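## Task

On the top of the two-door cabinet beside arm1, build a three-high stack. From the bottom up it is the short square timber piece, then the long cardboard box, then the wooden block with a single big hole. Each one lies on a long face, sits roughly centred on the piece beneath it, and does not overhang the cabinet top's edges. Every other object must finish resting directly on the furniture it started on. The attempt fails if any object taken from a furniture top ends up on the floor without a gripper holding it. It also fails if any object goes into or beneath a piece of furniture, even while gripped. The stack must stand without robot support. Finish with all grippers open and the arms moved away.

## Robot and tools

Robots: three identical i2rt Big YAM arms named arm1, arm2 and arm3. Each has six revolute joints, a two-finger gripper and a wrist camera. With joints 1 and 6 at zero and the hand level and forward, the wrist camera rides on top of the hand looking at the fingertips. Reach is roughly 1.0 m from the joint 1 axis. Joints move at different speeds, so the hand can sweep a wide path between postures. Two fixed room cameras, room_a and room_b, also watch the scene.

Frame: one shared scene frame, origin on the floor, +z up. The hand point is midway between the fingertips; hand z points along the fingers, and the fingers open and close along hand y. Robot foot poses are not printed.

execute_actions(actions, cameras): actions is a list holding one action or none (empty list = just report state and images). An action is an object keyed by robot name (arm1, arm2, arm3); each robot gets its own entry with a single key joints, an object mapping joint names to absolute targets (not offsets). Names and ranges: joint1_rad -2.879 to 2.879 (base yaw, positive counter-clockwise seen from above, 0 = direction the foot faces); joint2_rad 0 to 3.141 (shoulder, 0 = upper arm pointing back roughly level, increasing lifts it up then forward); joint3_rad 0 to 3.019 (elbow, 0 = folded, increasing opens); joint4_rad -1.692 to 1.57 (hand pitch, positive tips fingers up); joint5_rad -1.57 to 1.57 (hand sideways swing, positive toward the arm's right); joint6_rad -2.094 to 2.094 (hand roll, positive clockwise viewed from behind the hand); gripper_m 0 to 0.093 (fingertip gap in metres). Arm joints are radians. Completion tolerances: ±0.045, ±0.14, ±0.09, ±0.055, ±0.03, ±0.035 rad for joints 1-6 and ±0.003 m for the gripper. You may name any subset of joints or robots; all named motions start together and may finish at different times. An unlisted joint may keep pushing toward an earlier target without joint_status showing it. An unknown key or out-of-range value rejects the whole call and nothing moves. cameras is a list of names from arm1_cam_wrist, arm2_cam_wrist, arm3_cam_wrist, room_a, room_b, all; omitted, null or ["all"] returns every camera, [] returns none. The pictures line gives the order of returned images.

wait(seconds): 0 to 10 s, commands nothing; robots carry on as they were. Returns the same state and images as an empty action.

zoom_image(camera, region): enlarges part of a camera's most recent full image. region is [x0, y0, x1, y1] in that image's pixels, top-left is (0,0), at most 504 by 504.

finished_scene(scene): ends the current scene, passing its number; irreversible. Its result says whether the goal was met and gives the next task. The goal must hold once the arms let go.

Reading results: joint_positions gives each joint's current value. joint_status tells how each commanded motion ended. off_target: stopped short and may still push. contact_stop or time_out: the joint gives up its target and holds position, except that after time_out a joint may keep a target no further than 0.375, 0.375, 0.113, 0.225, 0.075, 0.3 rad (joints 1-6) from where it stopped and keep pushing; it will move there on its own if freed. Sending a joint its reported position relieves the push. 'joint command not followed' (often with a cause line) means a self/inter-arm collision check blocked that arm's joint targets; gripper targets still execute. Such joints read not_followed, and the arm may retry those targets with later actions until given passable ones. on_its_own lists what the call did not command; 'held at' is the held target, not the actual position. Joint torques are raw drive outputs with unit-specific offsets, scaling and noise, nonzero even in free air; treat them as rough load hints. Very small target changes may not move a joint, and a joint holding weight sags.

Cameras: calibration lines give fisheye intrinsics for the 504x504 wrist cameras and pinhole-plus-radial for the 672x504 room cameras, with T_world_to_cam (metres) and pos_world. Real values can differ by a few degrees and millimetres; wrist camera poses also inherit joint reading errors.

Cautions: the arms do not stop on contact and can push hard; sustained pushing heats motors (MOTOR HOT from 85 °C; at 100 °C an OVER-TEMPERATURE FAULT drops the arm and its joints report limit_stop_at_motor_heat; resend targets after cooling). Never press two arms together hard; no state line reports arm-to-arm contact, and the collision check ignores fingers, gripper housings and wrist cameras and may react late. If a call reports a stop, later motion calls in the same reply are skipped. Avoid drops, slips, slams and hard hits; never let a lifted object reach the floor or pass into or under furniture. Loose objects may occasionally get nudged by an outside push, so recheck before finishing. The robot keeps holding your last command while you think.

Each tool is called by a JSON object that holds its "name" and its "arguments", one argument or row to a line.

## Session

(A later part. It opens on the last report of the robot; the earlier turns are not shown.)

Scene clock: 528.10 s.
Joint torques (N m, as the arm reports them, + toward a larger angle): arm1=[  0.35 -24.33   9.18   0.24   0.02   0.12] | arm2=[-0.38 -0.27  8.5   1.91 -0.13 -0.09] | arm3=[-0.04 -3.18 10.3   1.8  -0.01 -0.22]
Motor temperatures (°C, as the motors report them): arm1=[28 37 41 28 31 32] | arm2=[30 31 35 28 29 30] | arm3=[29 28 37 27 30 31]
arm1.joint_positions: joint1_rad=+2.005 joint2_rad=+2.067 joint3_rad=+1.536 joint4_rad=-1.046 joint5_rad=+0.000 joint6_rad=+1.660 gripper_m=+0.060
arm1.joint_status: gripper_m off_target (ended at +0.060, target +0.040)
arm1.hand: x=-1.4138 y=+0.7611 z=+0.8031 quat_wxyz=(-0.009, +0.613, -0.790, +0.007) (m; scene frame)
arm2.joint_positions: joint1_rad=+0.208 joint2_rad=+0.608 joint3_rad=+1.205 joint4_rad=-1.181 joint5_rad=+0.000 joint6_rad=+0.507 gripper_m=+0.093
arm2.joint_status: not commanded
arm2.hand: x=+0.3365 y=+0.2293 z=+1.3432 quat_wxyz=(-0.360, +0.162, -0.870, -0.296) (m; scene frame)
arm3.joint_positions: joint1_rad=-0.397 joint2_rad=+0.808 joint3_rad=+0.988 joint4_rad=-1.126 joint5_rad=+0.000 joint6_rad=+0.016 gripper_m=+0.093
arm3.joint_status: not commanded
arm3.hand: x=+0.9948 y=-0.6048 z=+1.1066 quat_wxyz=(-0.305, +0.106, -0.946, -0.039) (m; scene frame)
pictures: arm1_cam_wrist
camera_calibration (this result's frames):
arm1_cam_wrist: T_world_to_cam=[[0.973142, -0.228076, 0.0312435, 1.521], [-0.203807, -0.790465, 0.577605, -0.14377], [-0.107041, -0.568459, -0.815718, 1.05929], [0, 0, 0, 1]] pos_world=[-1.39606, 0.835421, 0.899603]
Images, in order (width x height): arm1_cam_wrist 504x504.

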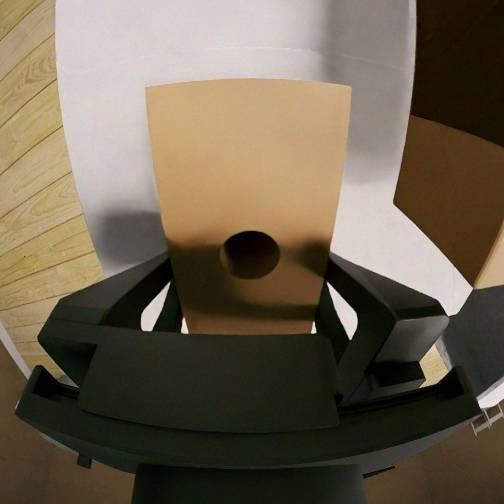

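{"name": "execute_actions", "arguments": {
  "actions": [
    {"arm1":{"joints":{"joint2_rad":1.915,"joint3_rad":1.72,"joint4_rad":-1.345}}}
  ],
  "cameras": ["arm1_cam_wrist"]
}}

{"name": "execute_actions", "arguments": {
  "actions": [
    {"arm1":{"joints":{"joint1_rad":1.388,"joint6_rad":0.985}}}
  ],
  "cameras": ["arm1_cam_wrist","room_b"]
}}

Scene clock: 542.97 s.
Joint torques (N m, as the arm reports them, + toward a larger angle): arm1=[  0.34 -23.51  11.78  -0.33   0.02   0.12] | arm2=[-0.12 -0.07  8.4   1.97 -0.12 -0.09] | arm3=[-0.11 -3.42 10.18  1.55 -0.04 -0.22]
Motor temperatures (°C, as the motors report them): arm1=[28 37 40 28 31 32] | arm2=[30 31 35 28 29 30] | arm3=[29 28 37 27 30 31]
arm1.joint_positions: joint1_rad=+2.005 joint2_rad=+1.931 joint3_rad=+1.688 joint4_rad=-1.338 joint5_rad=+0.000 joint6_rad=+1.660 gripper_m=+0.060
arm1.joint_status: all done
arm1.hand: x=-1.4135 y=+0.7606 z=+0.9344 quat_wxyz=(-0.010, +0.613, -0.790, +0.008) (m; scene frame)
arm2.joint_positions: joint1_rad=+0.208 joint2_rad=+0.608 joint3_rad=+1.205 joint4_rad=-1.181 joint5_rad=+0.000 joint6_rad=+0.507 gripper_m=+0.093
arm2.joint_status: not commanded
arm2.hand: x=+0.3365 y=+0.2293 z=+1.3432 quat_wxyz=(-0.360, +0.162, -0.870, -0.296) (m; scene frame)
arm3.joint_positions: joint1_rad=-0.397 joint2_rad=+0.808 joint3_rad=+0.988 joint4_rad=-1.126 joint5_rad=+0.000 joint6_rad=+0.016 gripper_m=+0.093
arm3.joint_status: not commanded
arm3.hand: x=+0.9948 y=-0.6048 z=+1.1066 quat_wxyz=(-0.305, +0.106, -0.946, -0.039) (m; scene frame)
pictures: arm1_cam_wrist
camera_calibration (this result's frames):
arm1_cam_wrist: T_world_to_cam=[[0.973027, -0.22807, 0.0346668, 1.51319], [-0.205773, -0.790144, 0.577347, -0.22275], [-0.104284, -0.568908, -0.815763, 1.1704], [0, 0, 0, 1]] pos_world=[-1.39616, 0.834961, 1.03092]
Images, in order (width x height): arm1_cam_wrist 504x504.

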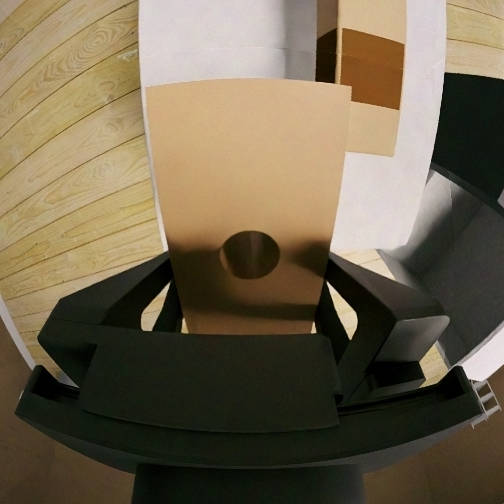

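Scene clock: 544.77 s.
Joint torques (N m, as the arm reports them, + toward a larger angle): arm1=[ -0.05 -23.68  11.91  -0.28   0.06  -0.13] | arm2=[-0.25  0.06  8.49  2.08 -0.11 -0.1 ] | arm3=[ 0.19 -3.25 10.33  1.63 -0.04 -0.24]
Motor temperatures (°C, as the motors report them): arm1=[28 37 40 28 31 32] | arm2=[30 31 35 28 29 30] | arm3=[29 28 37 27 30 31]
arm1.joint_positions: joint1_rad=+1.397 joint2_rad=+1.931 joint3_rad=+1.688 joint4_rad=-1.338 joint5_rad=-0.002 joint6_rad=+0.999 gripper_m=+0.060
arm1.joint_status: all done
arm1.hand: x=-1.2561 y=+1.0742 z=+0.9371 quat_wxyz=(-0.006, +0.634, -0.773, +0.010) (m; scene frame)
arm2.joint_positions: joint1_rad=+0.208 joint2_rad=+0.608 joint3_rad=+1.205 joint4_rad=-1.181 joint5_rad=+0.000 joint6_rad=+0.507 gripper_m=+0.093
arm2.joint_status: not commanded
arm2.hand: x=+0.3365 y=+0.2293 z=+1.3432 quat_wxyz=(-0.360, +0.162, -0.870, -0.296) (m; scene frame)
arm3.joint_positions: joint1_rad=-0.397 joint2_rad=+0.808 joint3_rad=+0.988 joint4_rad=-1.126 joint5_rad=+0.000 joint6_rad=+0.016 gripper_m=+0.093
arm3.joint_status: not commanded
arm3.hand: x=+0.9948 y=-0.6048 z=+1.1066 quat_wxyz=(-0.305, +0.106, -0.946, -0.039) (m; scene frame)
pictures: arm1_cam_wrist, room_b
camera_calibration (this result's frames):
arm1_cam_wrist: T_world_to_cam=[[0.983908, -0.175699, 0.0324686, 1.39088], [-0.161329, -0.795505, 0.584076, 0.111209], [-0.0767926, -0.579916, -0.811049, 1.40937], [0, 0, 0, 1]] pos_world=[-1.24232, 1.15016, 1.03295]
Images, in order (width x height): arm1_cam_wrist 504x504, room_b 672x504.

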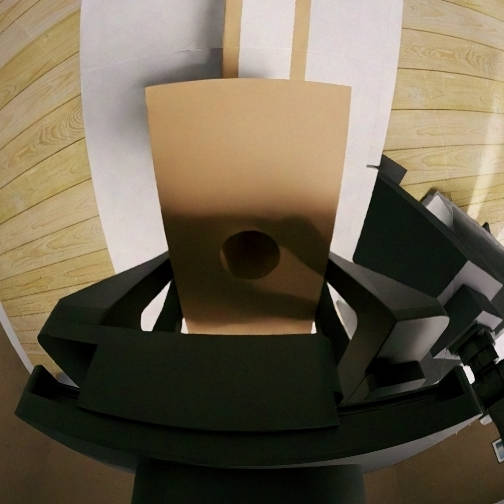

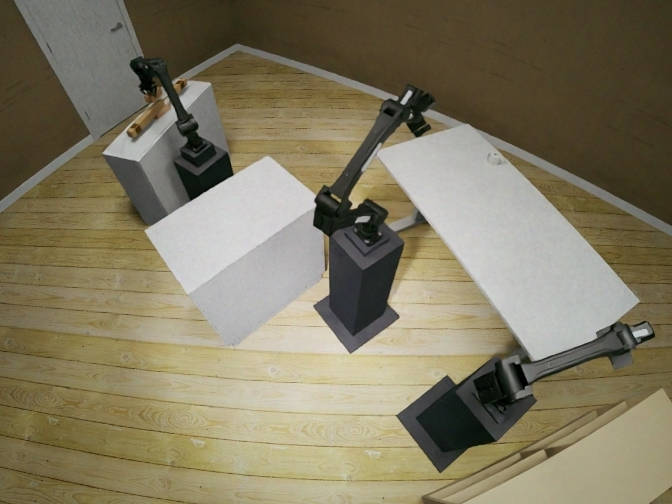

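{"name": "execute_actions", "arguments": {
  "actions": [
    {"arm1":{"joints":{"joint1_rad":1.375,"joint3_rad":1.635,"joint4_rad":-1.25,"joint6_rad":1.04}}}
  ],
  "cameras": ["arm1_cam_wrist"]
}}

Scene clock: 554.77 s.
Joint torques (N m, as the arm reports them, + toward a larger angle): arm1=[ -0.54 -23.17  10.62   0.41   0.06   0.13] | arm2=[-0.25 -0.08  8.44  2.02 -0.12 -0.1 ] | arm3=[ 0.46 -2.9  10.36  1.62 -0.04 -0.24]
Motor temperatures (°C, as the motors report them): arm1=[28 37 41 28 31 32] | arm2=[30 31 35 28 29 30] | arm3=[29 28 37 27 30 31]
arm1.joint_positions: joint1_rad=+1.383 joint2_rad=+1.934 joint3_rad=+1.617 joint4_rad=-1.259 joint5_rad=-0.002 joint6_rad=+1.026 gripper_m=+0.060
arm1.joint_status: all done
arm1.hand: x=-1.2453 y=+1.0763 z=+0.9092 quat_wxyz=(-0.006, +0.618, -0.786, +0.008) (m; scene frame)
arm2.joint_positions: joint1_rad=+0.208 joint2_rad=+0.608 joint3_rad=+1.205 joint4_rad=-1.181 joint5_rad=+0.000 joint6_rad=+0.507 gripper_m=+0.093
arm2.joint_status: not commanded
arm2.hand: x=+0.3365 y=+0.2293 z=+1.3432 quat_wxyz=(-0.360, +0.162, -0.870, -0.296) (m; scene frame)
arm3.joint_positions: joint1_rad=-0.397 joint2_rad=+0.808 joint3_rad=+0.988 joint4_rad=-1.126 joint5_rad=+0.000 joint6_rad=+0.016 gripper_m=+0.093
arm3.joint_status: not commanded
arm3.hand: x=+0.9948 y=-0.6048 z=+1.1066 quat_wxyz=(-0.305, +0.106, -0.946, -0.039) (m; scene frame)
pictures: arm1_cam_wrist
camera_calibration (this result's frames):
arm1_cam_wrist: T_world_to_cam=[[0.975843, -0.216502, 0.0292653, 1.4183], [-0.192757, -0.790173, 0.581783, 0.0880791], [-0.102833, -0.57337, -0.812818, 1.35092], [0, 0, 0, 1]] pos_world=[-1.22814, 1.15124, 1.0053]
Images, in order (width x height): arm1_cam_wrist 504x504.

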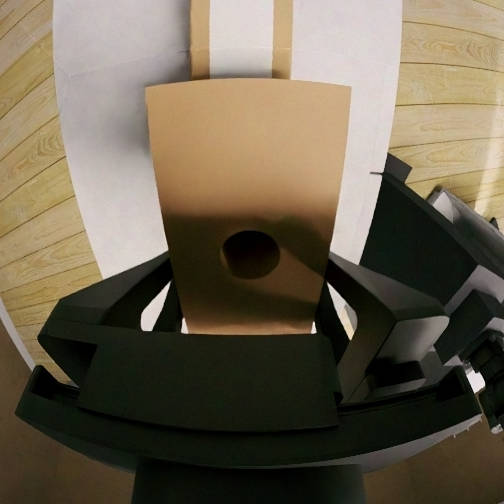

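{"name": "execute_actions", "arguments": {
  "actions": [
    {"arm1":{"joints":{"joint2_rad":1.94,"joint4_rad":-1.235}}}
  ],
  "cameras": ["arm1_cam_wrist"]
}}

Scene clock: 559.23 s.
Joint torques (N m, as the arm reports them, + toward a larger angle): arm1=[ -0.4  -23.3   10.58   0.45   0.03   0.13] | arm2=[-0.03 -0.2   8.52  2.13 -0.15 -0.09] | arm3=[-0.01 -2.76 10.37  1.58  0.   -0.23]
Motor temperatures (°C, as the motors report them): arm1=[28 37 41 28 31 32] | arm2=[30 31 35 28 29 30] | arm3=[29 28 37 27 30 31]
arm1.joint_positions: joint1_rad=+1.383 joint2_rad=+1.949 joint3_rad=+1.617 joint4_rad=-1.244 joint5_rad=-0.002 joint6_rad=+1.026 gripper_m=+0.060
arm1.joint_status: all done
arm1.hand: x=-1.2473 y=+1.0784 z=+0.9008 quat_wxyz=(-0.006, +0.618, -0.786, +0.008) (m; scene frame)
arm2.joint_positions: joint1_rad=+0.208 joint2_rad=+0.608 joint3_rad=+1.205 joint4_rad=-1.181 joint5_rad=+0.000 joint6_rad=+0.507 gripper_m=+0.093
arm2.joint_status: not commanded
arm2.hand: x=+0.3365 y=+0.2293 z=+1.3432 quat_wxyz=(-0.360, +0.162, -0.870, -0.296) (m; scene frame)
arm3.joint_positions: joint1_rad=-0.397 joint2_rad=+0.808 joint3_rad=+0.988 joint4_rad=-1.126 joint5_rad=+0.000 joint6_rad=+0.016 gripper_m=+0.093
arm3.joint_status: not commanded
arm3.hand: x=+0.9948 y=-0.6048 z=+1.1066 quat_wxyz=(-0.305, +0.106, -0.946, -0.039) (m; scene frame)
pictures: arm1_cam_wrist
camera_calibration (this result's frames):
arm1_cam_wrist: T_world_to_cam=[[0.975761, -0.216875, 0.0292655, 1.4213], [-0.193059, -0.790104, 0.581776, 0.093846], [-0.10305, -0.573324, -0.812822, 1.34481], [0, 0, 0, 1]] pos_world=[-1.23015, 1.1534, 0.996897]
Images, in order (width x height): arm1_cam_wrist 504x504.

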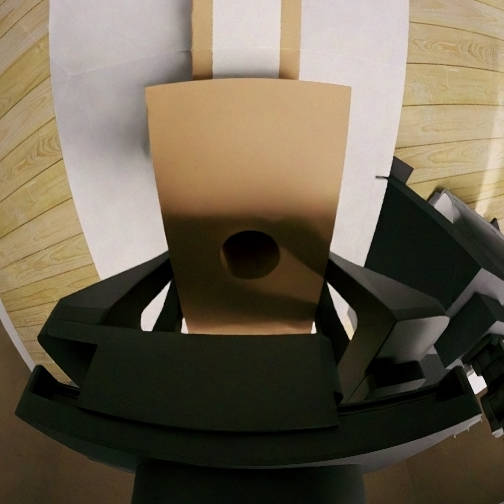

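{"name": "execute_actions", "arguments": {
  "actions": [
    {"arm1":{"joints":{"joint2_rad":1.958}}}
  ],
  "cameras": ["arm1_cam_wrist"]
}}

Scene clock: 562.27 s.
Joint torques (N m, as the arm reports them, + toward a larger angle): arm1=[ -0.46 -21.64  10.44   0.39   0.05   0.13] | arm2=[-0.14 -0.1   8.5   2.   -0.14 -0.11] | arm3=[-0.06 -3.78 10.21  1.62  0.   -0.25]
Motor temperatures (°C, as the motors report them): arm1=[28 37 41 28 31 32] | arm2=[30 31 35 28 29 30] | arm3=[29 28 37 27 30 31]
arm1.joint_positions: joint1_rad=+1.383 joint2_rad=+1.951 joint3_rad=+1.617 joint4_rad=-1.243 joint5_rad=-0.002 joint6_rad=+1.026 gripper_m=+0.060
arm1.joint_status: all done
arm1.hand: x=-1.2474 y=+1.0786 z=+0.8999 quat_wxyz=(-0.006, +0.618, -0.786, +0.008) (m; scene frame)
arm2.joint_positions: joint1_rad=+0.208 joint2_rad=+0.608 joint3_rad=+1.205 joint4_rad=-1.181 joint5_rad=+0.000 joint6_rad=+0.507 gripper_m=+0.093
arm2.joint_status: not commanded
arm2.hand: x=+0.3365 y=+0.2293 z=+1.3432 quat_wxyz=(-0.360, +0.162, -0.870, -0.296) (m; scene frame)
arm3.joint_positions: joint1_rad=-0.397 joint2_rad=+0.808 joint3_rad=+0.988 joint4_rad=-1.126 joint5_rad=+0.000 joint6_rad=+0.016 gripper_m=+0.093
arm3.joint_status: not commanded
arm3.hand: x=+0.9948 y=-0.6048 z=+1.1066 quat_wxyz=(-0.305, +0.106, -0.946, -0.039) (m; scene frame)
pictures: arm1_cam_wrist
camera_calibration (this result's frames):
arm1_cam_wrist: T_world_to_cam=[[0.975745, -0.216873, 0.0297916, 1.42096], [-0.193372, -0.790105, 0.581671, 0.0941923], [-0.10261, -0.573324, -0.812878, 1.34481], [0, 0, 0, 1]] pos_world=[-1.23029, 1.1536, 0.996044]
Images, in order (width x height): arm1_cam_wrist 504x504.

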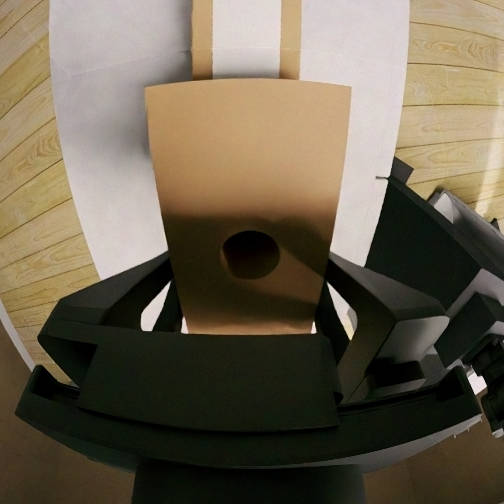

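{"name": "execute_actions", "arguments": {
  "actions": [
    {"arm1":{"joints":{"joint2_rad":1.975}}}
  ],
  "cameras": ["arm1_cam_wrist"]
}}

Scene clock: 564.87 s.
Joint torques (N m, as the arm reports them, + toward a larger angle): arm1=[ -0.5  -20.34  10.45   0.38   0.04   0.13] | arm2=[-0.06  0.03  8.46  2.08 -0.1  -0.1 ] | arm3=[ 0.83 -3.   10.2   1.78 -0.01 -0.24]
Motor temperatures (°C, as the motors report them): arm1=[28 37 41 28 31 32] | arm2=[30 31 35 28 29 30] | arm3=[29 28 37 27 30 31]
arm1.joint_positions: joint1_rad=+1.383 joint2_rad=+1.953 joint3_rad=+1.617 joint4_rad=-1.243 joint5_rad=-0.001 joint6_rad=+1.026 gripper_m=+0.060
arm1.joint_status: all done
arm1.hand: x=-1.2473 y=+1.0786 z=+0.8989 quat_wxyz=(-0.007, +0.618, -0.786, +0.009) (m; scene frame)
arm2.joint_positions: joint1_rad=+0.208 joint2_rad=+0.608 joint3_rad=+1.205 joint4_rad=-1.181 joint5_rad=+0.000 joint6_rad=+0.507 gripper_m=+0.093
arm2.joint_status: not commanded
arm2.hand: x=+0.3365 y=+0.2293 z=+1.3432 quat_wxyz=(-0.360, +0.162, -0.870, -0.296) (m; scene frame)
arm3.joint_positions: joint1_rad=-0.397 joint2_rad=+0.808 joint3_rad=+0.988 joint4_rad=-1.126 joint5_rad=+0.000 joint6_rad=+0.016 gripper_m=+0.093
arm3.joint_status: not commanded
arm3.hand: x=+0.9948 y=-0.6048 z=+1.1066 quat_wxyz=(-0.305, +0.106, -0.946, -0.039) (m; scene frame)
pictures: arm1_cam_wrist
camera_calibration (this result's frames):
arm1_cam_wrist: T_world_to_cam=[[0.975692, -0.216856, 0.0316061, 1.41915], [-0.194327, -0.789476, 0.582207, 0.0924767], [-0.101303, -0.574196, -0.812426, 1.34611], [0, 0, 0, 1]] pos_world=[-1.23032, 1.15369, 0.99492]
Images, in order (width x height): arm1_cam_wrist 504x504.

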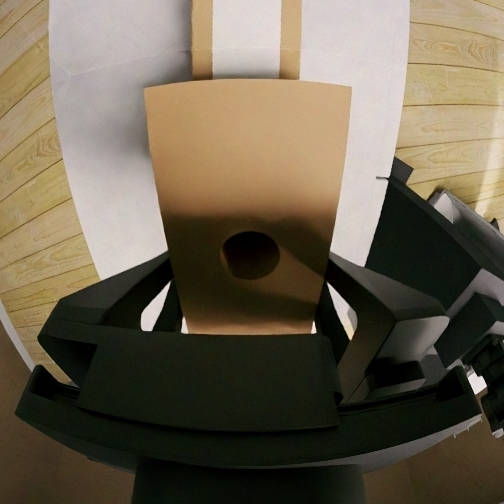

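Contact confirmed. Release while easing the push.

{"name": "execute_actions", "arguments": {
  "actions": [
    {"arm1":{"joints":{"joint2_rad":1.94,"gripper_m":0.093}}}
  ],
  "cameras": ["arm1_cam_wrist"]
}}

{"name": "execute_actions", "arguments": {
  "actions": [
    {"arm1":{"joints":{"joint2_rad":1.65,"joint3_rad":1.68,"joint4_rad":-1.55}}}
  ]
}}

Scene clock: 567.30 s.
Joint torques (N m, as the arm reports them, + toward a larger angle): arm1=[ -0.63 -23.94  10.38   0.38   0.04   0.12] | arm2=[-0.46  0.08  8.48  2.16 -0.11 -0.08] | arm3=[ 0.59 -3.21 10.18  1.67 -0.04 -0.25]
Motor temperatures (°C, as the motors report them): arm1=[28 37 41 28 31 32] | arm2=[30 31 35 28 29 30] | arm3=[29 28 37 27 30 31]
arm1.joint_positions: joint1_rad=+1.382 joint2_rad=+1.952 joint3_rad=+1.617 joint4_rad=-1.243 joint5_rad=-0.001 joint6_rad=+1.027 gripper_m=+0.093
arm1.joint_status: all done
arm1.hand: x=-1.2471 y=+1.0788 z=+0.8991 quat_wxyz=(-0.007, +0.617, -0.787, +0.009) (m; scene frame)
arm2.joint_positions: joint1_rad=+0.208 joint2_rad=+0.608 joint3_rad=+1.205 joint4_rad=-1.181 joint5_rad=+0.000 joint6_rad=+0.507 gripper_m=+0.093
arm2.joint_status: not commanded
arm2.hand: x=+0.3365 y=+0.2293 z=+1.3432 quat_wxyz=(-0.360, +0.162, -0.870, -0.296) (m; scene frame)
arm3.joint_positions: joint1_rad=-0.397 joint2_rad=+0.808 joint3_rad=+0.988 joint4_rad=-1.126 joint5_rad=+0.000 joint6_rad=+0.016 gripper_m=+0.093
arm3.joint_status: not commanded
arm3.hand: x=+0.9948 y=-0.6048 z=+1.1066 quat_wxyz=(-0.305, +0.106, -0.946, -0.039) (m; scene frame)
pictures: arm1_cam_wrist
camera_calibration (this result's frames):
arm1_cam_wrist: T_world_to_cam=[[0.975452, -0.217977, 0.031283, 1.42025], [-0.195072, -0.789424, 0.582028, 0.0916877], [-0.102173, -0.573843, -0.812567, 1.34506], [0, 0, 0, 1]] pos_world=[-1.23007, 1.15381, 0.995154]
Images, in order (width x height): arm1_cam_wrist 504x504.

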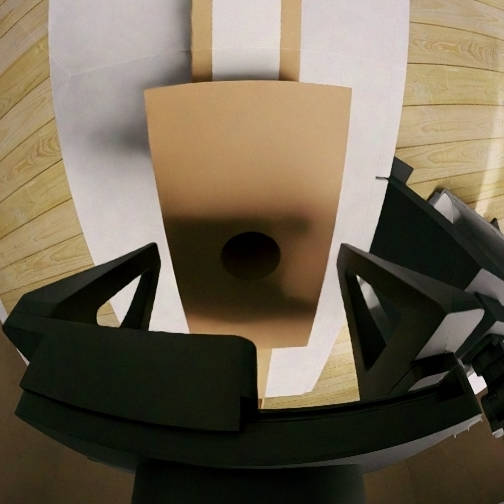

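Scene clock: 568.77 s.
Joint torques (N m, as the arm reports them, + toward a larger angle): arm1=[ -0.41 -18.95  10.77  -0.14   0.05   0.12] | arm2=[-0.06 -0.01  8.5   2.03 -0.14 -0.09] | arm3=[ 0.42 -3.31 10.25  1.6  -0.05 -0.24]
Motor temperatures (°C, as the motors report them): arm1=[28 37 41 28 31 32] | arm2=[30 31 35 28 29 30] | arm3=[29 28 37 27 30 31]
arm1.joint_positions: joint1_rad=+1.382 joint2_rad=+1.657 joint3_rad=+1.664 joint4_rad=-1.544 joint5_rad=-0.002 joint6_rad=+1.027 gripper_m=+0.093
arm1.joint_status: all done
arm1.hand: x=-1.1988 y=+1.0275 z=+1.0736 quat_wxyz=(-0.004, +0.617, -0.787, -0.012) (m; scene frame)
arm2.joint_positions: joint1_rad=+0.208 joint2_rad=+0.608 joint3_rad=+1.205 joint4_rad=-1.181 joint5_rad=+0.000 joint6_rad=+0.507 gripper_m=+0.093
arm2.joint_status: not commanded
arm2.hand: x=+0.3365 y=+0.2293 z=+1.3432 quat_wxyz=(-0.360, +0.162, -0.870, -0.296) (m; scene frame)
arm3.joint_positions: joint1_rad=-0.397 joint2_rad=+0.808 joint3_rad=+0.988 joint4_rad=-1.126 joint5_rad=+0.000 joint6_rad=+0.016 gripper_m=+0.093
arm3.joint_status: not commanded
arm3.hand: x=+0.9948 y=-0.6048 z=+1.1066 quat_wxyz=(-0.305, +0.106, -0.946, -0.039) (m; scene frame)
pictures: arm1_cam_wrist, arm2_cam_wrist, arm3_cam_wrist, room_a, room_b
camera_calibration (this result's frames):
arm1_cam_wrist: T_world_to_cam=[[0.975968, -0.217881, -0.00373253, 1.39463], [-0.177786, -0.806038, 0.564531, 0.0156826], [-0.126009, -0.5503, -0.825404, 1.42338], [0, 0, 0, 1]] pos_world=[-1.17897, 1.09979, 1.17122]
arm2_cam_wrist: T_world_to_cam=[[0.503174, -0.767506, -0.397179, 0.542522], [-0.863446, -0.427494, -0.267787, 0.757078], [0.0357372, 0.477686, -0.877804, 1.18257], [0, 0, 0, 1]] pos_world=[0.338452, 0.175138, 1.45628]
arm3_cam_wrist: T_world_to_cam=[[0.228616, -0.973509, -0.00376776, -0.811449], [-0.973511, -0.228626, 0.00251363, 0.828658], [-0.00330845, 0.0030933, -0.99999, 1.238], [0, 0, 0, 1]] pos_world=[0.996314, -0.60433, 1.23285]
Images, in order (width x height): arm1_cam_wrist 504x504, arm2_cam_wrist 504x504, arm3_cam_wrist 504x504, room_a 672x504, room_b 672x504.

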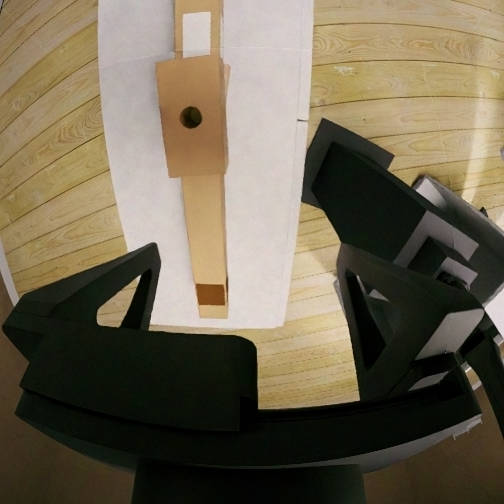

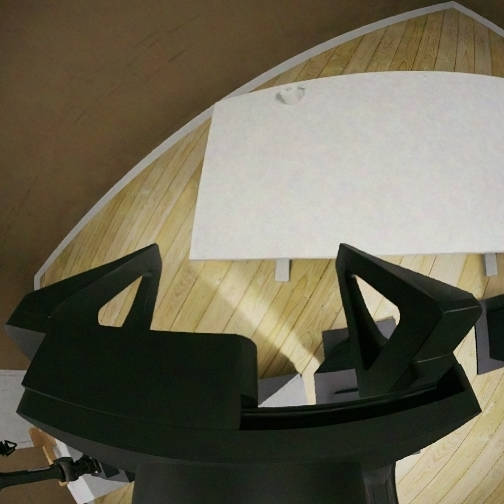

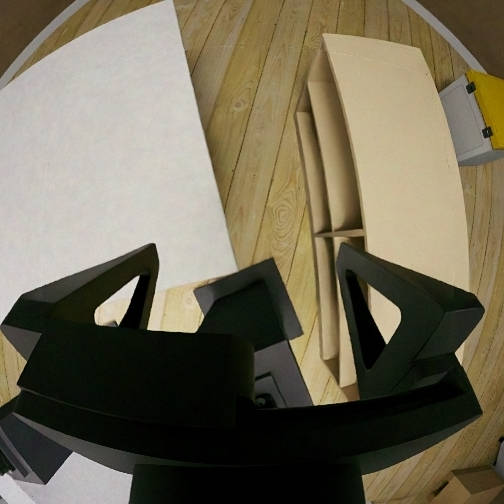

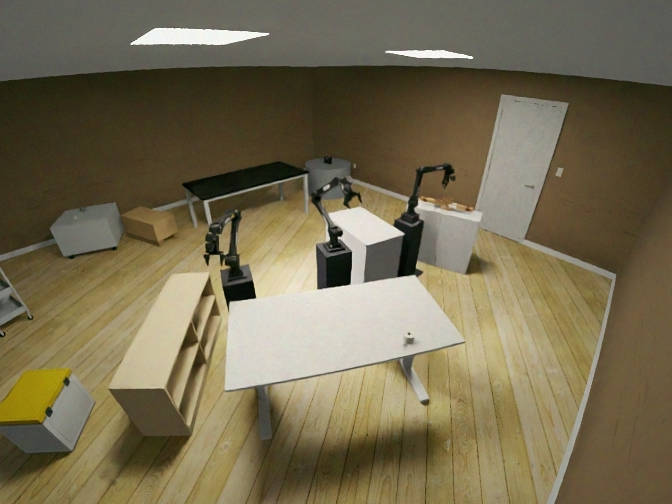

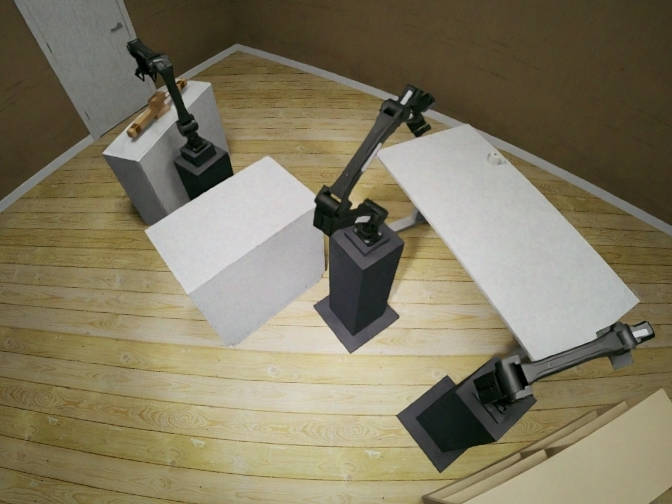

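{"name": "zoom_image", "arguments": {
  "camera": "room_a",
  "region": [390, 150, 510, 240]
}}

Region (390, 150, 510, 240) of room_a's 672x504 image, scaled by 4.200, with more detail than that image has; it fills the top 378 rows of this view, and the rest is white.

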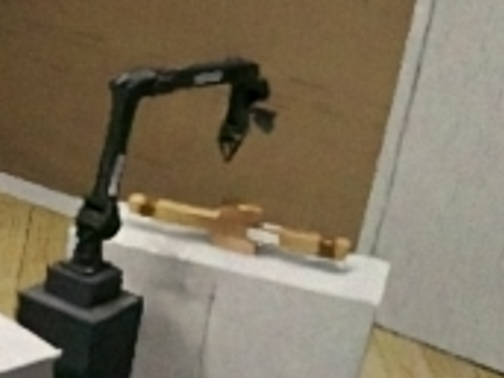

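The stack looks good.

{"name": "finished_scene", "arguments": {
  "scene": 1
}}

The scene is finished: the task was done.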